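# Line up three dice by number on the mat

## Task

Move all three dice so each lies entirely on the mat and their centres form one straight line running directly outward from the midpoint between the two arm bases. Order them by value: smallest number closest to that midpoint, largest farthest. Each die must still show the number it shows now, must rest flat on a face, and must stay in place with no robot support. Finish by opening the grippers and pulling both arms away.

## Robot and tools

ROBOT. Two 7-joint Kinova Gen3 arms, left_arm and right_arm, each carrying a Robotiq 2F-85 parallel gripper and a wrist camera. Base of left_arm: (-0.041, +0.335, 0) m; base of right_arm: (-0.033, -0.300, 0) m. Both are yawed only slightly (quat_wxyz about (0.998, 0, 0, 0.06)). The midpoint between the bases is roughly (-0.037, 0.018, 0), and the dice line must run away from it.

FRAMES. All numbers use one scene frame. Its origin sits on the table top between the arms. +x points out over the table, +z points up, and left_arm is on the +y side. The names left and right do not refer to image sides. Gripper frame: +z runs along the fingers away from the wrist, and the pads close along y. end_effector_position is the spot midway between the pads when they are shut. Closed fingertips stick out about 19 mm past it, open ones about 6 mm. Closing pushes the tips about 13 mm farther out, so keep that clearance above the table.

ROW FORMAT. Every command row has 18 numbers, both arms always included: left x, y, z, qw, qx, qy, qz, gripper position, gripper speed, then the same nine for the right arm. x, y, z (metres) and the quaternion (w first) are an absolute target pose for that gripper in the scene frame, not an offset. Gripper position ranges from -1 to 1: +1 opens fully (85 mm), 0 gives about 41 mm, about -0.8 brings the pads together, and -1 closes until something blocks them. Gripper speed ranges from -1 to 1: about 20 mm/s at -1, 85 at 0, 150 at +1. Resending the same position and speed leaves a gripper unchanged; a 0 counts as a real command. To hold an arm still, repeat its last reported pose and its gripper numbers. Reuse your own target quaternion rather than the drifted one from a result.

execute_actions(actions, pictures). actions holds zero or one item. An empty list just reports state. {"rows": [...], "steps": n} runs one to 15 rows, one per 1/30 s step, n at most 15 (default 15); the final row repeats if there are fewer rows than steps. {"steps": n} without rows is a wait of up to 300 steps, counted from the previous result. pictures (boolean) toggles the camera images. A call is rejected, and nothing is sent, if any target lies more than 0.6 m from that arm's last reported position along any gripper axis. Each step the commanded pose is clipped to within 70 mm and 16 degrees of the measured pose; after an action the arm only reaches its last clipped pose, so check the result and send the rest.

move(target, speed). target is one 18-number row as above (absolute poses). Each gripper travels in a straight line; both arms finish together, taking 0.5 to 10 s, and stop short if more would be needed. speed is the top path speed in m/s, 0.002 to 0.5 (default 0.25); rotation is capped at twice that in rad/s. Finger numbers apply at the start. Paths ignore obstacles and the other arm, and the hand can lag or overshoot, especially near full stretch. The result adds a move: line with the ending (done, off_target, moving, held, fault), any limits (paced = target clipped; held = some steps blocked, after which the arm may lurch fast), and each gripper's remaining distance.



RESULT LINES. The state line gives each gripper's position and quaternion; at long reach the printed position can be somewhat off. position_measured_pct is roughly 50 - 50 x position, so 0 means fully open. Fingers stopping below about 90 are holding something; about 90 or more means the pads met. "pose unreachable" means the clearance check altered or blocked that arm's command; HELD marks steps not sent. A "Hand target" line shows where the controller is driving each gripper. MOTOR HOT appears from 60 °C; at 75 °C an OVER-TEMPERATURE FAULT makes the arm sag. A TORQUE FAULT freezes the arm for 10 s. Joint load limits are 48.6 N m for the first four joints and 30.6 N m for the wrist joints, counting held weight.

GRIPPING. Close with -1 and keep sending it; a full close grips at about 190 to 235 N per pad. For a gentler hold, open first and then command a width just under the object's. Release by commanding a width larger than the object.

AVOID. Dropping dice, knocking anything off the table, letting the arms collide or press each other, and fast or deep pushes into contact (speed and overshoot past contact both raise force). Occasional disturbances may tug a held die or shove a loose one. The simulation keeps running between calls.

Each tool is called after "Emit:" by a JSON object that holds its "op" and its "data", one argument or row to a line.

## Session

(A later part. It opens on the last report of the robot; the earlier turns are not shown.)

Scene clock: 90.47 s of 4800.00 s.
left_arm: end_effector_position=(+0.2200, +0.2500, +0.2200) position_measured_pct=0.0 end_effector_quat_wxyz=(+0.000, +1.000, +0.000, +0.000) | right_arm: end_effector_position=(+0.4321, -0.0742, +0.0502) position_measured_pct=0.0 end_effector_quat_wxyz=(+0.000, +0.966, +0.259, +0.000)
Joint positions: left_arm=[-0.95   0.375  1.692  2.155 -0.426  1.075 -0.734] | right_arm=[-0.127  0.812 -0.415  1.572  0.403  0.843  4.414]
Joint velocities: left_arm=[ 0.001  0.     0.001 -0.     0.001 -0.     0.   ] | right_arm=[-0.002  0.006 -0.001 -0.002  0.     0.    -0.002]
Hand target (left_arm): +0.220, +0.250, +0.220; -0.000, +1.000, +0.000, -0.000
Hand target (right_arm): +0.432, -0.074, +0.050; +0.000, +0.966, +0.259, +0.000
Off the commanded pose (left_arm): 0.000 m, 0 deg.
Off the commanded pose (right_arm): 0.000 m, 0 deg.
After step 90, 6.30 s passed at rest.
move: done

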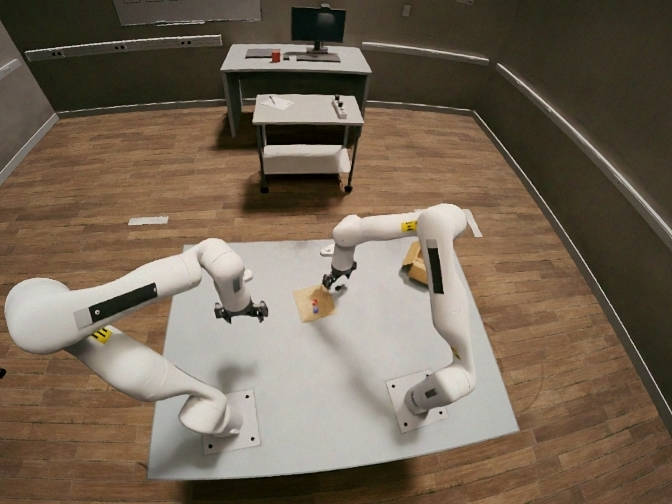

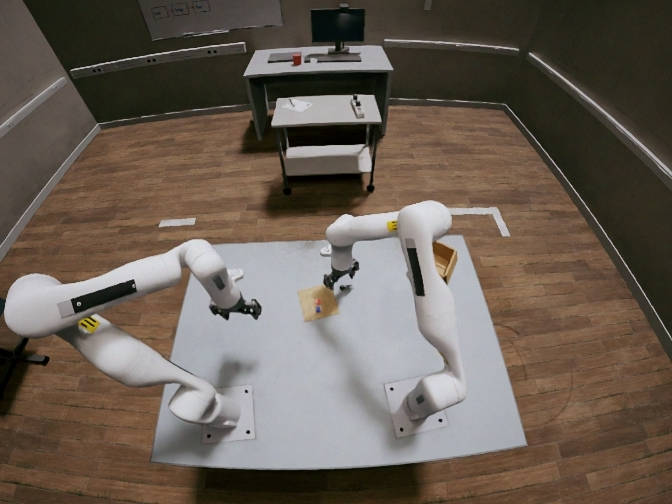

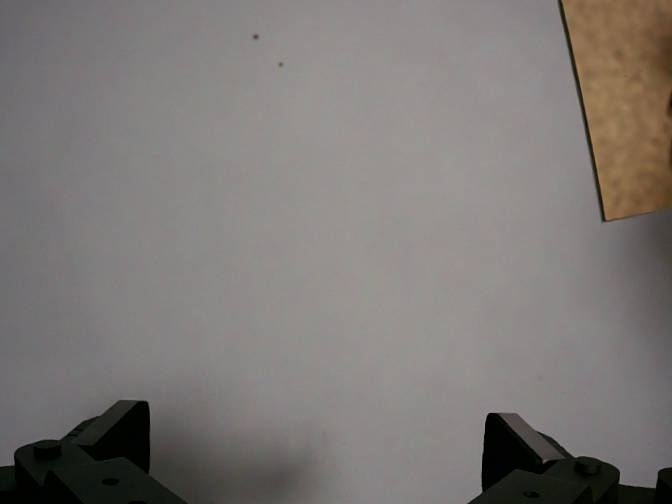

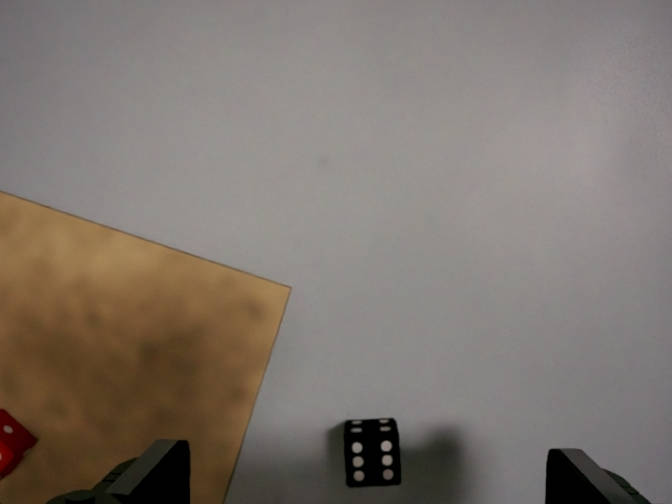

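Emit:
{"op": "move", "data": {
  "target": [0.22,0.25,0.22,0,1,0,0,1,1, 0.432,-0.074,0.021,0,0.966,0.259,0,1,1],
  "speed": 0.1
}}

Emit:
{"op": "move", "data": {
  "target": [0.22,0.25,0.22,0,1,0,0,1,1, 0.432,-0.074,0.021,0,0.966,0.259,0,-1,1]
}}

Scene clock: 92.87 s of 4800.00 s.
left_arm: end_effector_position=(+0.2200, +0.2500, +0.2200) position_measured_pct=0.0 end_effector_quat_wxyz=(+0.000, +1.000, +0.000, +0.000) | right_arm: end_effector_position=(+0.4320, -0.0741, +0.0212) position_measured_pct=0.0 end_effector_quat_wxyz=(+0.000, +0.966, +0.259, +0.000)
Joint positions: left_arm=[-0.95   0.375  1.692  2.155 -0.426  1.075 -0.734] | right_arm=[-0.139  0.86  -0.395  1.586  0.427  0.782  4.395]
Joint velocities: left_arm=[ 0.001 -0.    -0.001 -0.     0.002  0.    -0.001] | right_arm=[-0.002  0.002 -0.001 -0.001 -0.    -0.     0.   ]
Hand target (left_arm): +0.220, +0.250, +0.220; -0.000, +1.000, +0.000, -0.000
Hand target (right_arm): +0.432, -0.074, +0.021; +0.000, +0.966, +0.259, -0.000
Off the commanded pose (left_arm): 0.000 m, 0 deg.
Off the commanded pose (right_arm): 0.000 m, 0 deg.
move: done

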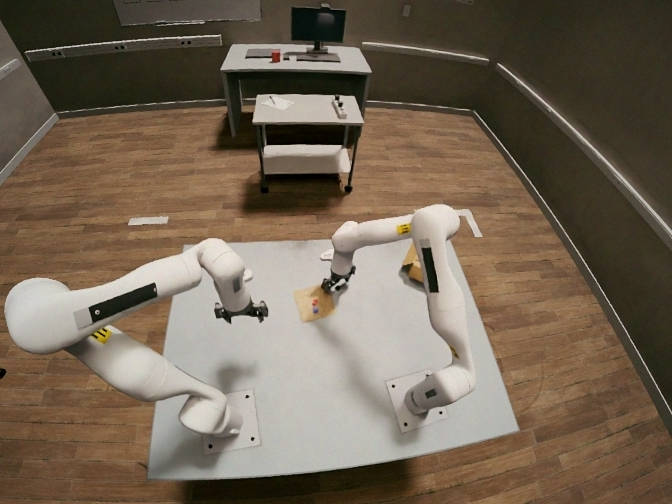

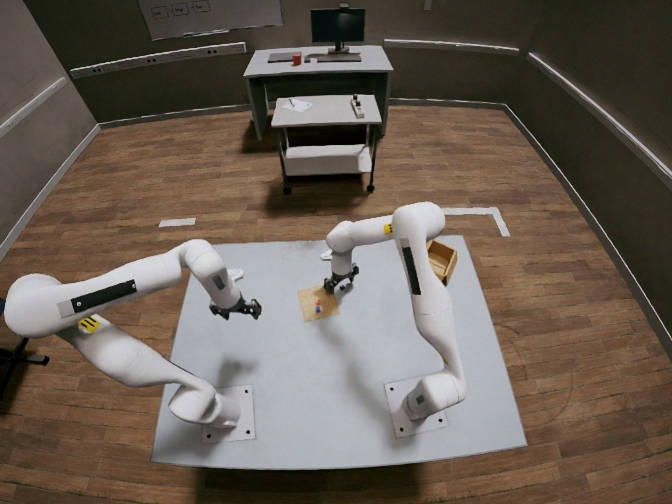

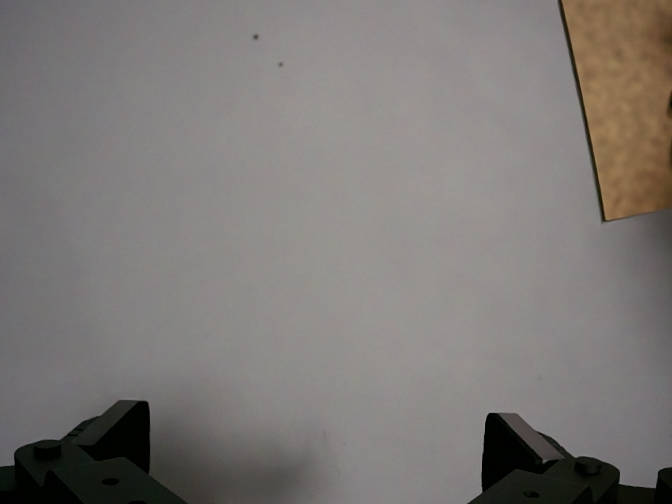

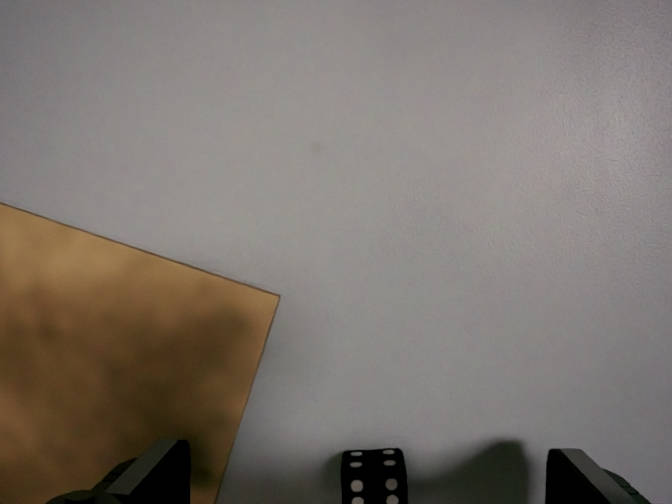

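Scene clock: 93.67 s of 4800.00 s.
left_arm: end_effector_position=(+0.2200, +0.2500, +0.2200) position_measured_pct=0.0 end_effector_quat_wxyz=(+0.000, +1.000, +0.000, +0.000) | right_arm: end_effector_position=(+0.4321, -0.0739, +0.0214) position_measured_pct=80.6 end_effector_quat_wxyz=(+0.000, +0.966, +0.259, +0.000)
Joint positions: left_arm=[-0.95   0.375  1.692  2.155 -0.426  1.075 -0.734] | right_arm=[-0.139  0.86  -0.395  1.585  0.427  0.782  4.395]
Joint velocities: left_arm=[ 0.    -0.     0.001 -0.001 -0.     0.001  0.001] | right_arm=[-0.     0.001  0.     0.001 -0.     0.    -0.   ]
Hand target (left_arm): +0.220, +0.250, +0.220; -0.000, +1.000, +0.000, -0.000
Hand target (right_arm): +0.432, -0.074, +0.021; +0.000, +0.966, +0.259, +0.000
Off the commanded pose (left_arm): 0.000 m, 0 deg.
Off the commanded pose (right_arm): 0.000 m, 0 deg.
move: done

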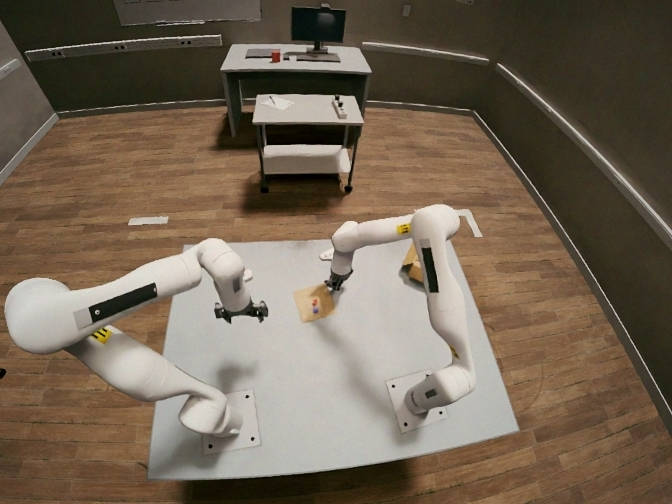

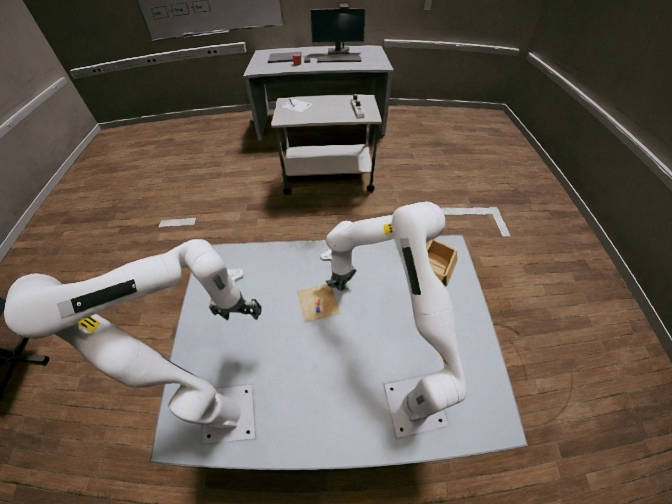

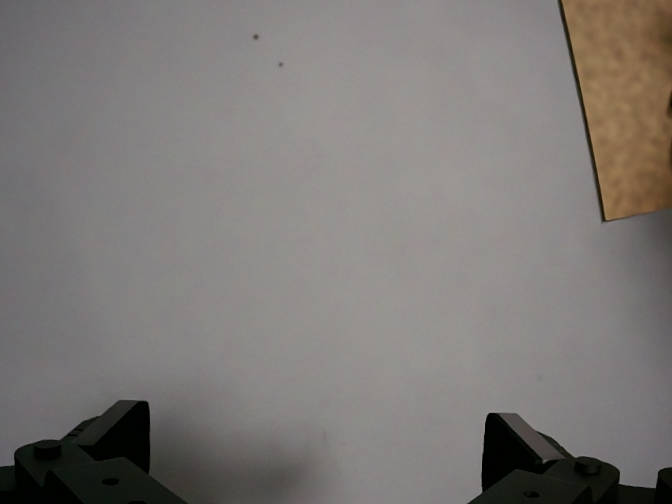

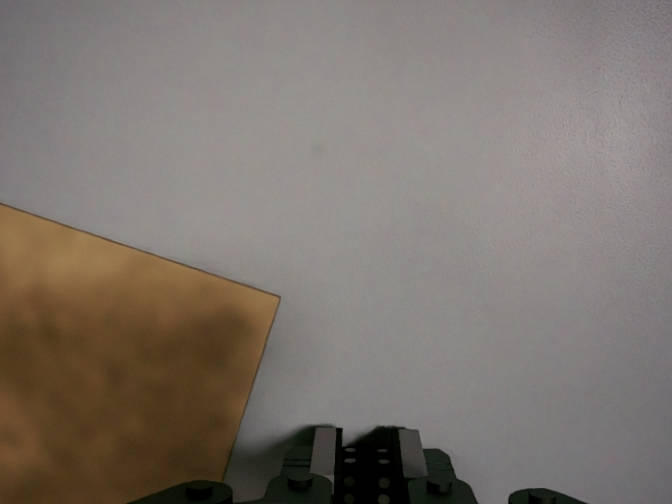

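Emit:
{"op": "move", "data": {
  "target": [0.22,0.25,0.22,0,1,0,0,1,1, 0.432,-0.074,0.08,0,0.966,0.259,0,-1,1]
}}

Emit:
{"op": "move", "data": {
  "target": [0.22,0.25,0.22,0,1,0,0,1,1, 0.412,0.022,0.08,0,1,0,0,-1,1]
}}

Emit:
{"op": "move", "data": {
  "target": [0.22,0.25,0.22,0,1,0,0,1,1, 0.412,0.022,0.025,0,1,0,0,-1,1],
  "speed": 0.1
}}

Emit:
{"op": "move", "data": {
  "target": [0.22,0.25,0.22,0,1,0,0,1,1, 0.412,0.022,0.025,0,1,0,0,1,1]
}}

Emit:
{"op": "move", "data": {
  "target": [0.22,0.25,0.22,0,1,0,0,1,1, 0.412,0.022,0.1,0,1,0,0,1,1]
}}

Emit:
{"op": "move", "data": {
  "target": [0.22,0.25,0.22,0,1,0,0,1,1, 0.33,0.0,0.17,0,1,0,0,1,1]
}}

Scene clock: 99.93 s of 4800.00 s.
left_arm: end_effector_position=(+0.2200, +0.2500, +0.2200) position_measured_pct=0.0 end_effector_quat_wxyz=(+0.000, +1.000, +0.000, +0.000) | right_arm: end_effector_position=(+0.4322, -0.0738, +0.0797) position_measured_pct=80.6 end_effector_quat_wxyz=(-0.000, +0.966, +0.259, -0.000)
Joint positions: left_arm=[-0.95   0.375  1.692  2.155 -0.426  1.075 -0.734] | right_arm=[-0.117  0.767 -0.433  1.549  0.378  0.91   4.434]
Joint velocities: left_arm=[ 0.002 -0.     0.002  0.     0.    -0.001  0.001] | right_arm=[ 0.001 -0.002  0.001  0.002 -0.    -0.    -0.001]
Hand target (left_arm): +0.220, +0.250, +0.220; -0.000, +1.000, +0.000, -0.000
Hand target (right_arm): +0.432, -0.074, +0.080; -0.000, +0.966, +0.259, +0.000
Off the commanded pose (left_arm): 0.000 m, 0 deg.
Off the commanded pose (right_arm): 0.000 m, 0 deg.
After step 90, 2.53 s passed at rest.
move: done

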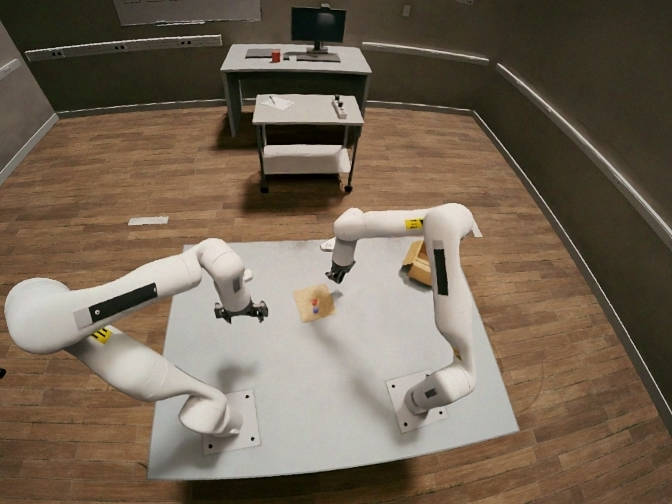

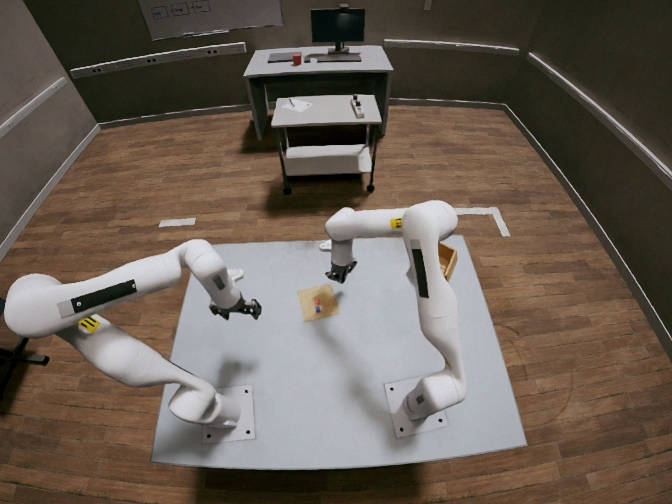

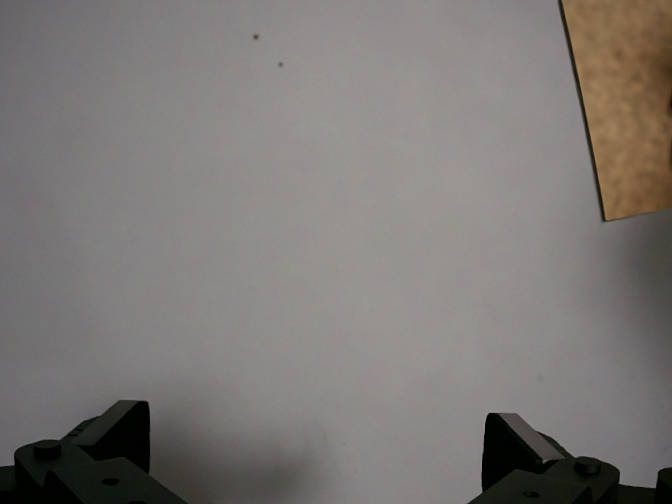

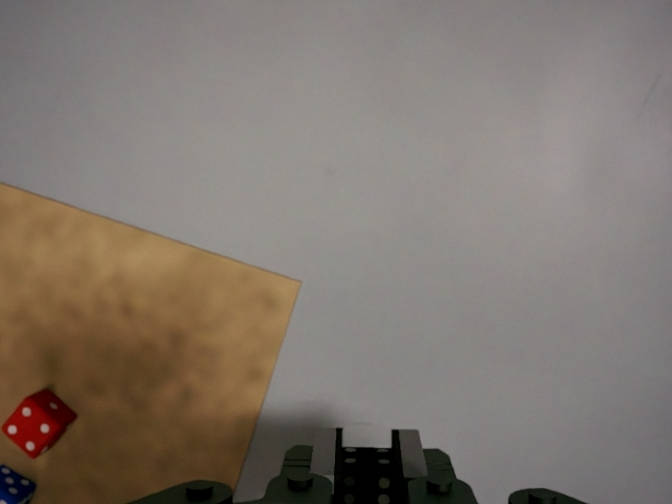

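Scene clock: 101.33 s of 4800.00 s.
left_arm: end_effector_position=(+0.2200, +0.2500, +0.2200) position_measured_pct=0.0 end_effector_quat_wxyz=(+0.000, +1.000, +0.000, +0.000) | right_arm: end_effector_position=(+0.4130, +0.0214, +0.0800) position_measured_pct=80.6 end_effector_quat_wxyz=(+0.000, +1.000, -0.001, +0.001)
Joint positions: left_arm=[-0.95   0.375  1.692  2.155 -0.426  1.075 -0.734] | right_arm=[-0.381  0.806 -0.293  1.421  0.261  0.952  3.846]
Joint velocities: left_arm=[-0.     0.001 -0.002 -0.     0.     0.     0.   ] | right_arm=[-0.006  0.002 -0.004 -0.001  0.003  0.001 -0.002]
Hand target (left_arm): +0.220, +0.250, +0.220; -0.000, +1.000, +0.000, -0.000
Hand target (right_arm): +0.413, +0.022, +0.080; +0.000, +1.000, -0.000, +0.000
Off the commanded pose (left_arm): 0.000 m, 0 deg.
Off the commanded pose (right_arm): 0.001 m, 0 deg.
move: done

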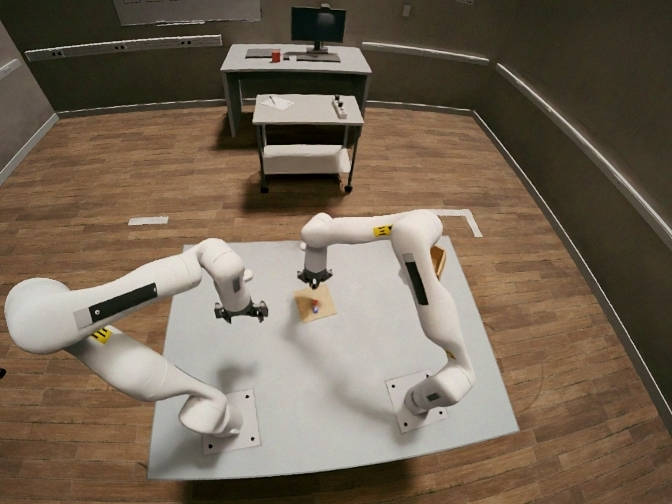

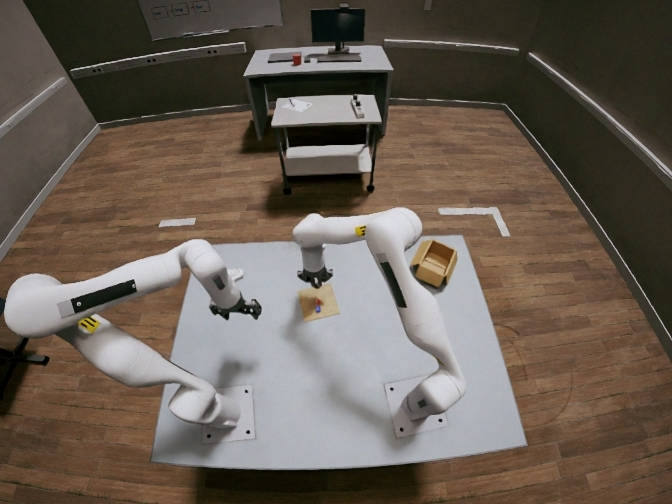

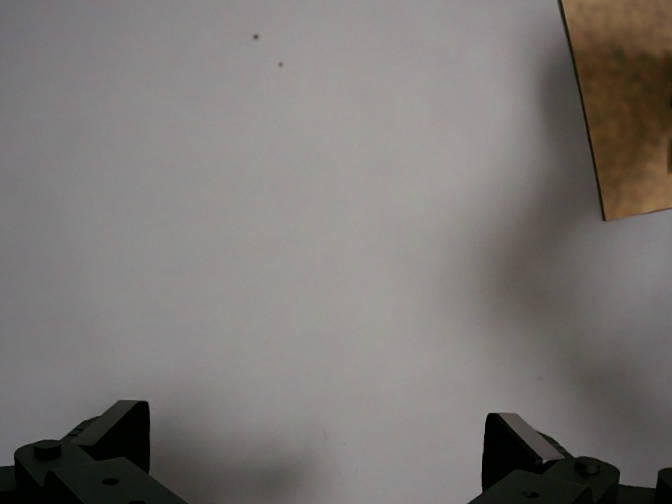

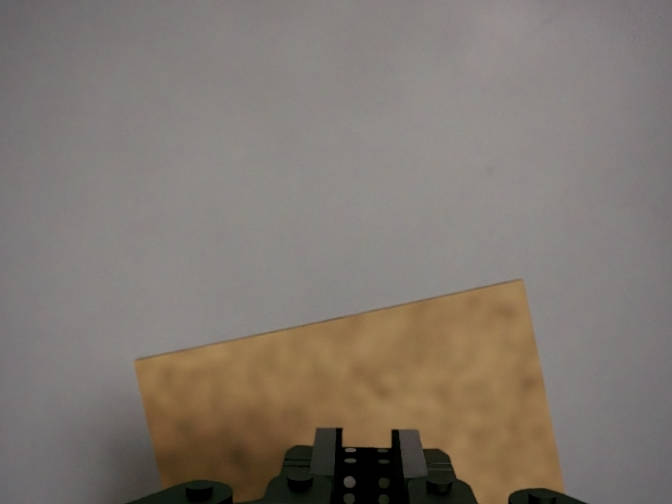

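Scene clock: 102.17 s of 4800.00 s.
left_arm: end_effector_position=(+0.2200, +0.2500, +0.2200) position_measured_pct=0.0 end_effector_quat_wxyz=(+0.000, +1.000, +0.000, +0.000) | right_arm: end_effector_position=(+0.4120, +0.0218, +0.0254) position_measured_pct=80.6 end_effector_quat_wxyz=(-0.000, +1.000, +0.000, +0.000)
Joint positions: left_arm=[-0.95   0.375  1.692  2.155 -0.426  1.075 -0.734] | right_arm=[-0.392  0.888 -0.274  1.457  0.287  0.835  3.824]
Joint velocities: left_arm=[ 0.001  0.001 -0.     0.    -0.    -0.001  0.001] | right_arm=[-0.002  0.    -0.    -0.     0.001  0.001 -0.001]
Hand target (left_arm): +0.220, +0.250, +0.220; -0.000, +1.000, +0.000, -0.000
Hand target (right_arm): +0.412, +0.022, +0.025; +0.000, +1.000, +0.000, +0.000
Off the commanded pose (left_arm): 0.000 m, 0 deg.
Off the commanded pose (right_arm): 0.000 m, 0 deg.
move: done

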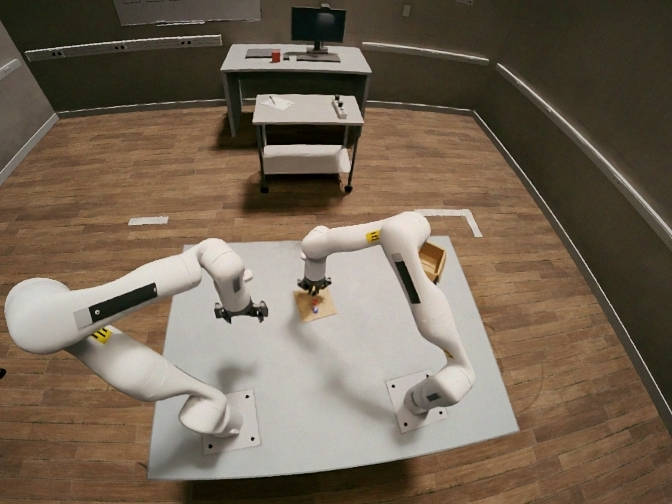

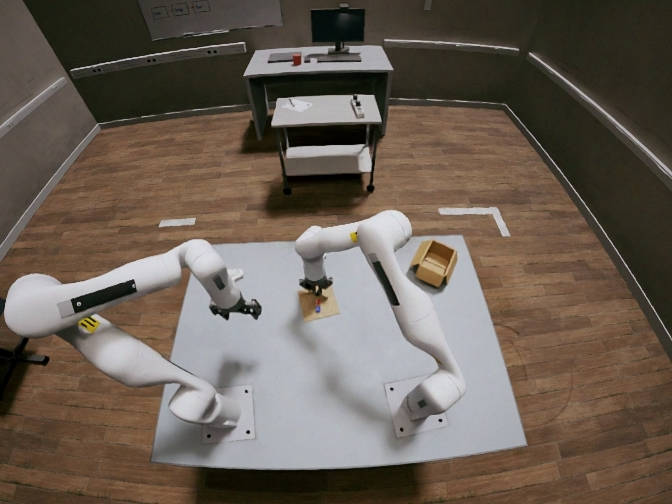

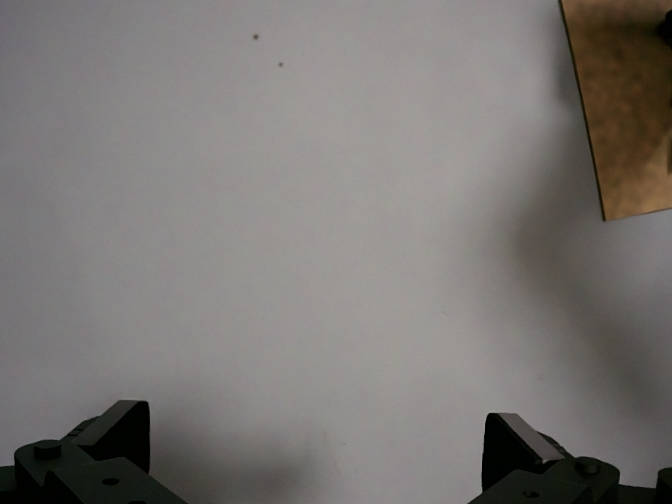

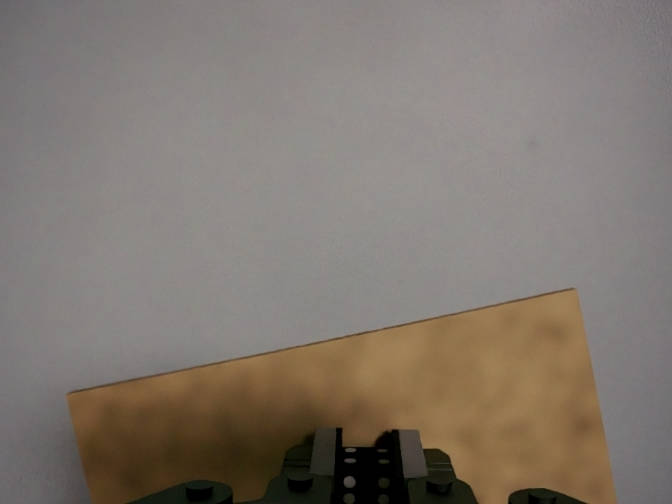

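Scene clock: 103.07 s of 4800.00 s.
left_arm: end_effector_position=(+0.2200, +0.2500, +0.2200) position_measured_pct=0.0 end_effector_quat_wxyz=(+0.000, +1.000, +0.000, +0.000) | right_arm: end_effector_position=(+0.4120, +0.0220, +0.0250) position_measured_pct=0.0 end_effector_quat_wxyz=(-0.000, +1.000, +0.000, +0.000)
Joint positions: left_arm=[-0.95   0.375  1.692  2.155 -0.426  1.075 -0.734] | right_arm=[-0.392  0.889 -0.274  1.456  0.287  0.835  3.824]
Joint velocities: left_arm=[-0.001 -0.    -0.001 -0.     0.    -0.     0.   ] | right_arm=[-0.001 -0.001 -0.     0.    -0.001 -0.     0.   ]
Hand target (left_arm): +0.220, +0.250, +0.220; -0.000, +1.000, +0.000, -0.000
Hand target (right_arm): +0.412, +0.022, +0.025; +0.000, +1.000, +0.000, +0.000
Off the commanded pose (left_arm): 0.000 m, 0 deg.
Off the commanded pose (right_arm): 0.000 m, 0 deg.
move: done

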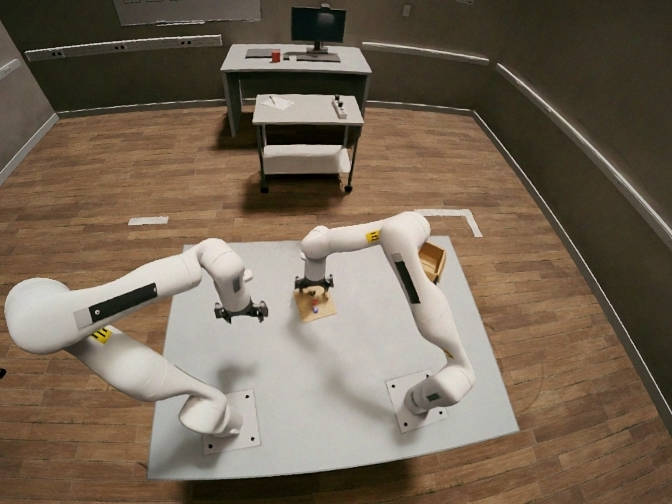

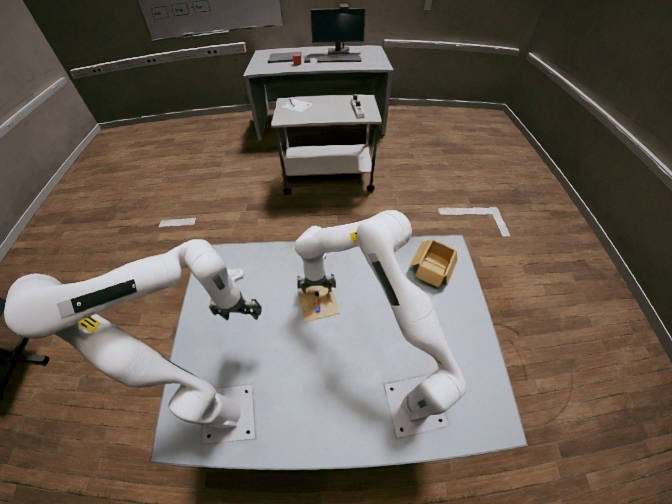

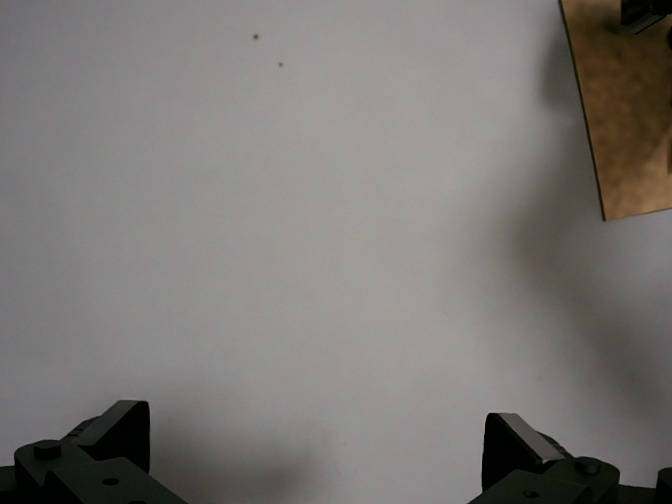

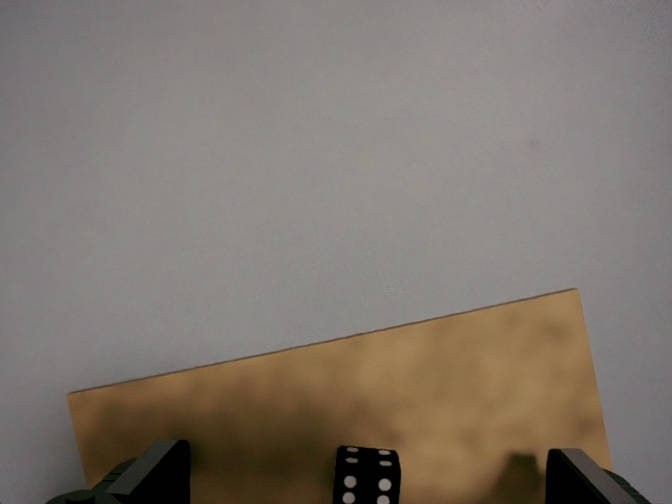

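Scene clock: 103.80 s of 4800.00 s.
left_arm: end_effector_position=(+0.2200, +0.2500, +0.2200) position_measured_pct=0.0 end_effector_quat_wxyz=(+0.000, +1.000, +0.000, +0.000) | right_arm: end_effector_position=(+0.4122, +0.0223, +0.0997) position_measured_pct=0.0 end_effector_quat_wxyz=(+0.000, +1.000, -0.000, -0.000)
Joint positions: left_arm=[-0.95   0.375  1.692  2.155 -0.426  1.075 -0.734] | right_arm=[-0.379  0.779 -0.3    1.403  0.25   0.997  3.854]
Joint velocities: left_arm=[-0.001  0.    -0.001  0.    -0.     0.    -0.001] | right_arm=[-0.    -0.005 -0.     0.    -0.     0.     0.   ]
Hand target (left_arm): +0.220, +0.250, +0.220; -0.000, +1.000, +0.000, -0.000
Hand target (right_arm): +0.412, +0.022, +0.100; -0.000, +1.000, -0.000, -0.000
Off the commanded pose (left_arm): 0.000 m, 0 deg.
Off the commanded pose (right_arm): 0.000 m, 0 deg.
move: done

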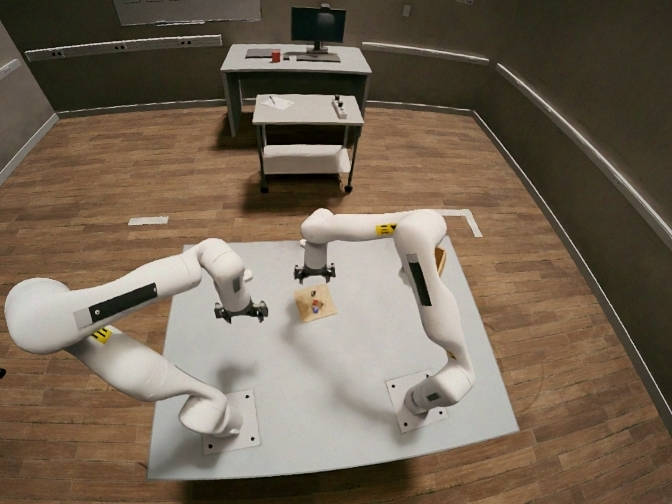

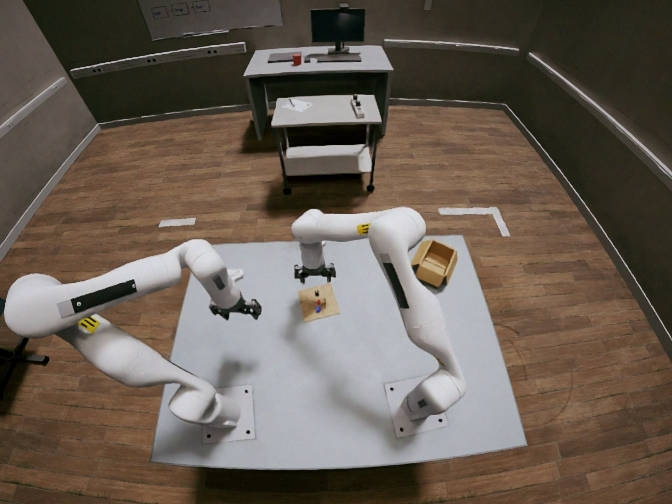

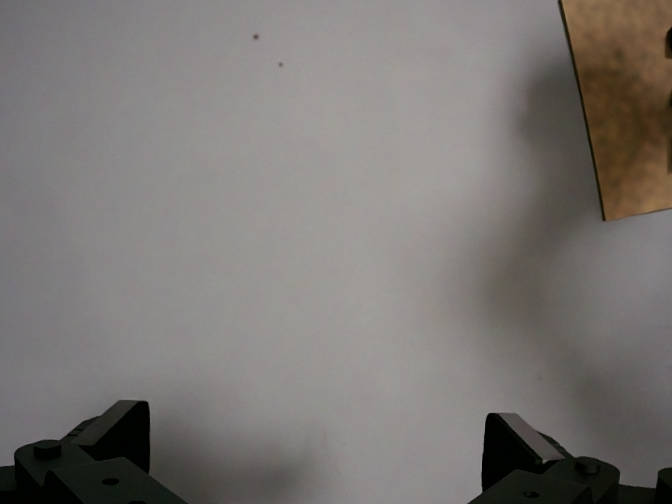

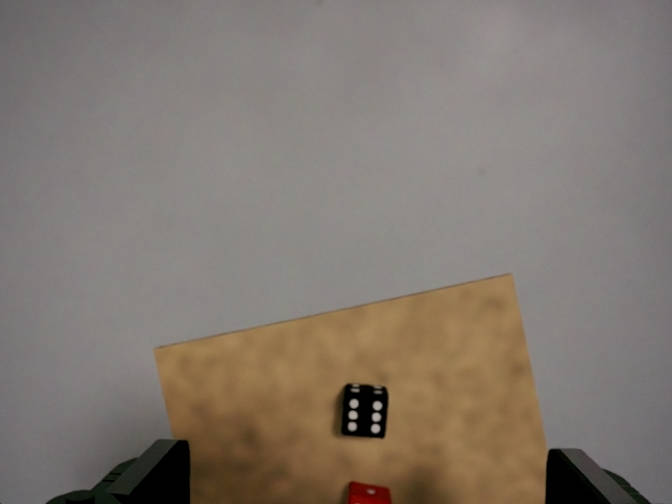

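Scene clock: 104.73 s of 4800.00 s.
left_arm: end_effector_position=(+0.2200, +0.2500, +0.2200) position_measured_pct=0.0 end_effector_quat_wxyz=(+0.000, +1.000, +0.000, +0.000) | right_arm: end_effector_position=(+0.3302, +0.0004, +0.1700) position_measured_pct=0.0 end_effector_quat_wxyz=(-0.000, +1.000, -0.000, -0.000)
Joint positions: left_arm=[-0.95   0.375  1.692  2.155 -0.426  1.075 -0.734] | right_arm=[-0.392  0.534 -0.343  1.619  0.201  1.024  3.79 ]
Joint velocities: left_arm=[-0.     0.001 -0.     0.    -0.     0.    -0.001] | right_arm=[ 0.    -0.004 -0.001 -0.     0.002  0.     0.001]
Hand target (left_arm): +0.220, +0.250, +0.220; -0.000, +1.000, +0.000, -0.000
Hand target (right_arm): +0.330, +0.000, +0.170; -0.000, +1.000, -0.000, -0.000
Off the commanded pose (left_arm): 0.000 m, 0 deg.
Off the commanded pose (right_arm): 0.000 m, 0 deg.
move: done

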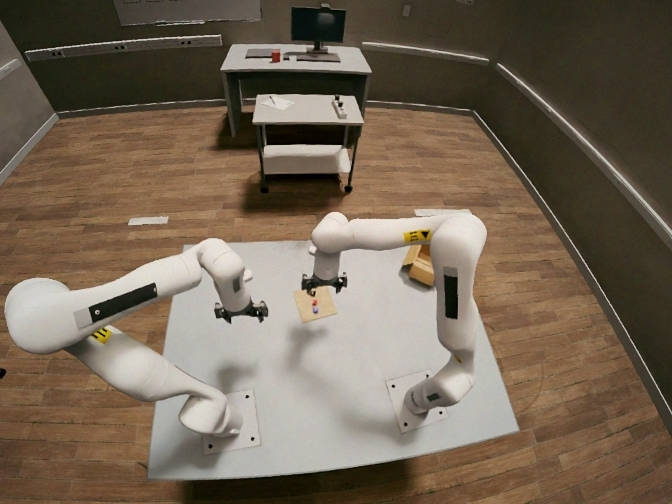

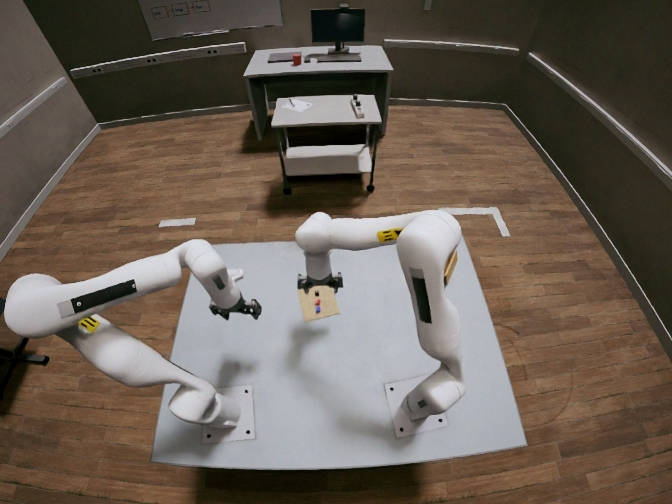

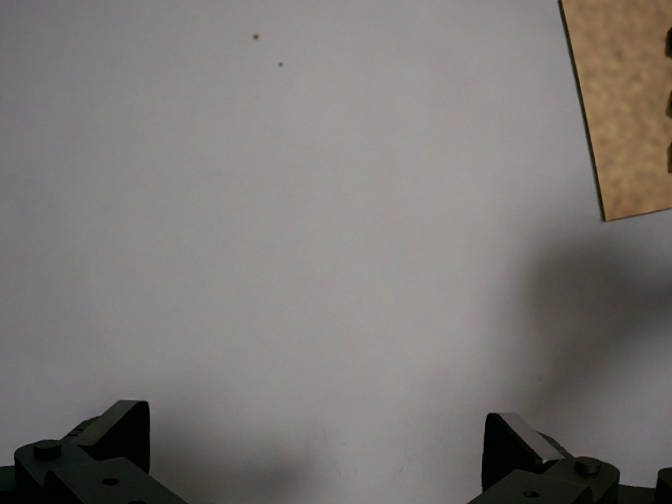

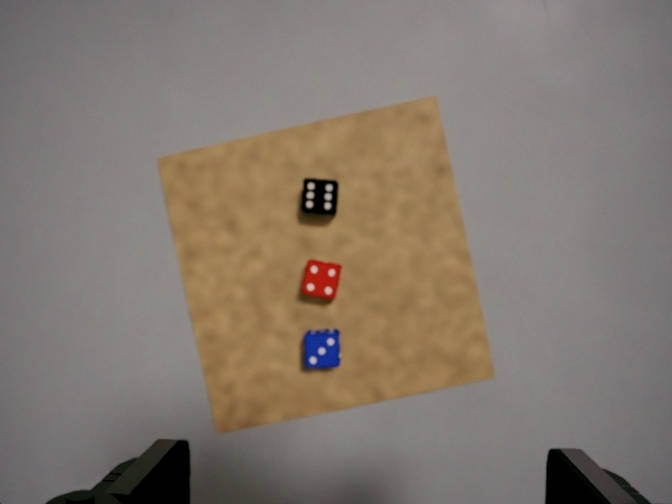

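Emit:
{"op": "move", "data": {
  "target": [0.22,0.25,0.22,0,1,0,0,1,1, 0.25,-0.3,0.2,0,1,0,0,1,1]
}}

Emit:
{"op": "finished_scene", "data": {
  "scene": 2
}}

Scene clock: 109.93 s of 4800.00 s.
left_arm: end_effector_position=(+0.2200, +0.2500, +0.2200) position_measured_pct=0.0 end_effector_quat_wxyz=(+0.000, +1.000, +0.000, +0.000) | right_arm: end_effector_position=(+0.2484, -0.2989, +0.2006) position_measured_pct=0.0 end_effector_quat_wxyz=(-0.001, +1.000, -0.000, -0.001)
Joint positions: left_arm=[-0.95   0.375  1.692  2.155 -0.426  1.075 -0.734] | right_arm=[ 0.221  0.083 -0.199  2.147  0.017  0.915  4.6  ]
Joint velocities: left_arm=[-0.001 -0.001  0.001 -0.    -0.    -0.001 -0.   ] | right_arm=[ 0.002 -0.005  0.008 -0.001 -0.    -0.     0.002]
Hand target (left_arm): +0.220, +0.250, +0.220; -0.000, +1.000, -0.000, -0.000
Hand target (right_arm): +0.248, -0.299, +0.201; -0.001, +1.000, -0.000, -0.000
Off the commanded pose (left_arm): 0.000 m, 0 deg.
Off the commanded pose (right_arm): 0.002 m, 0 deg.
After step 90, 0.50 s passed at rest.
move: done

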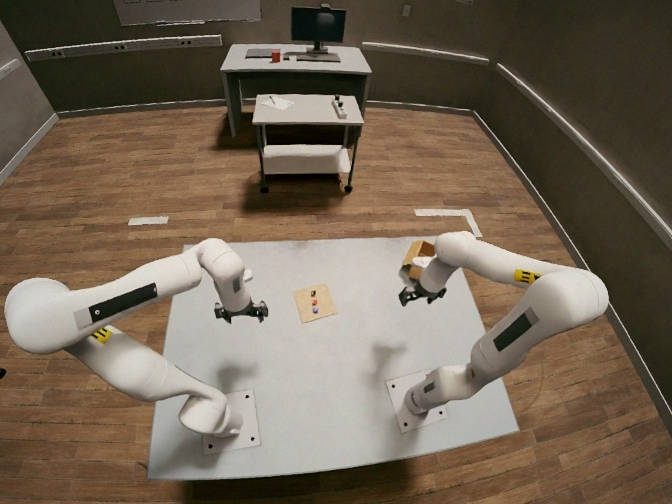

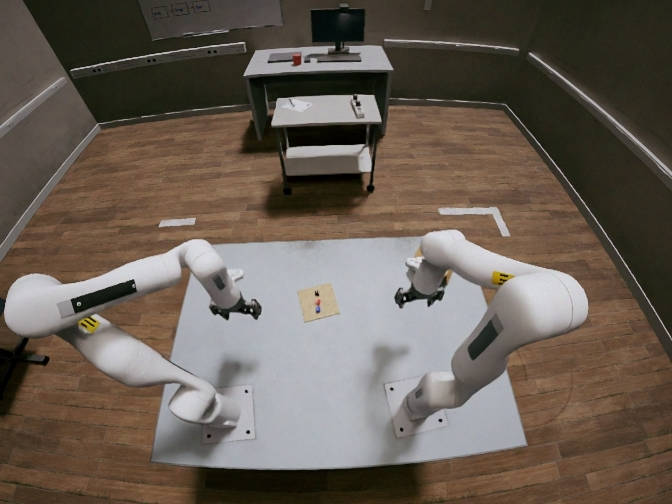

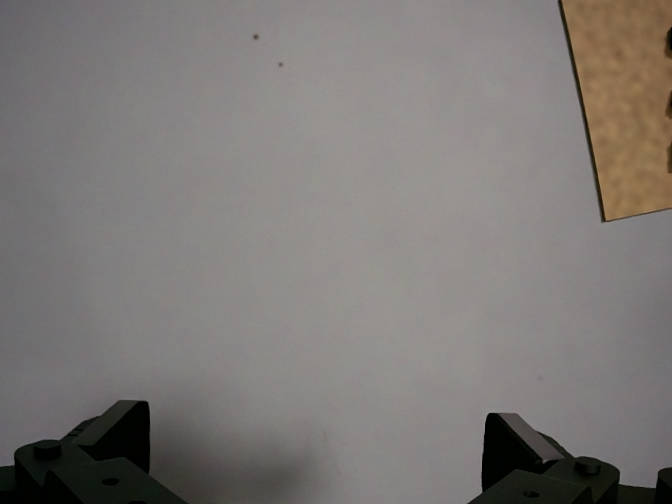

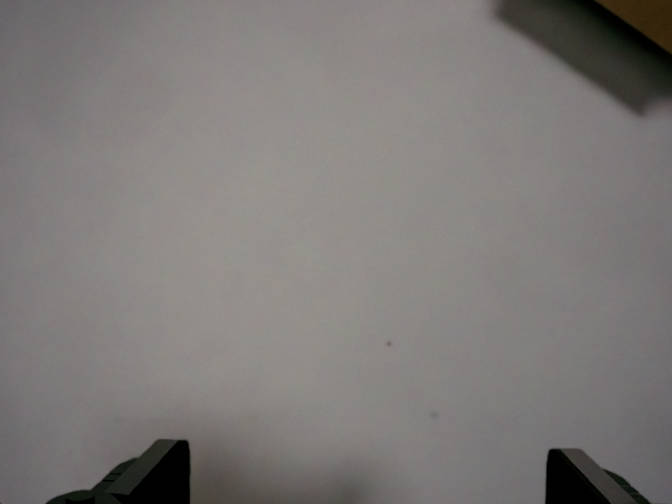

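The scene is finished: the task was done.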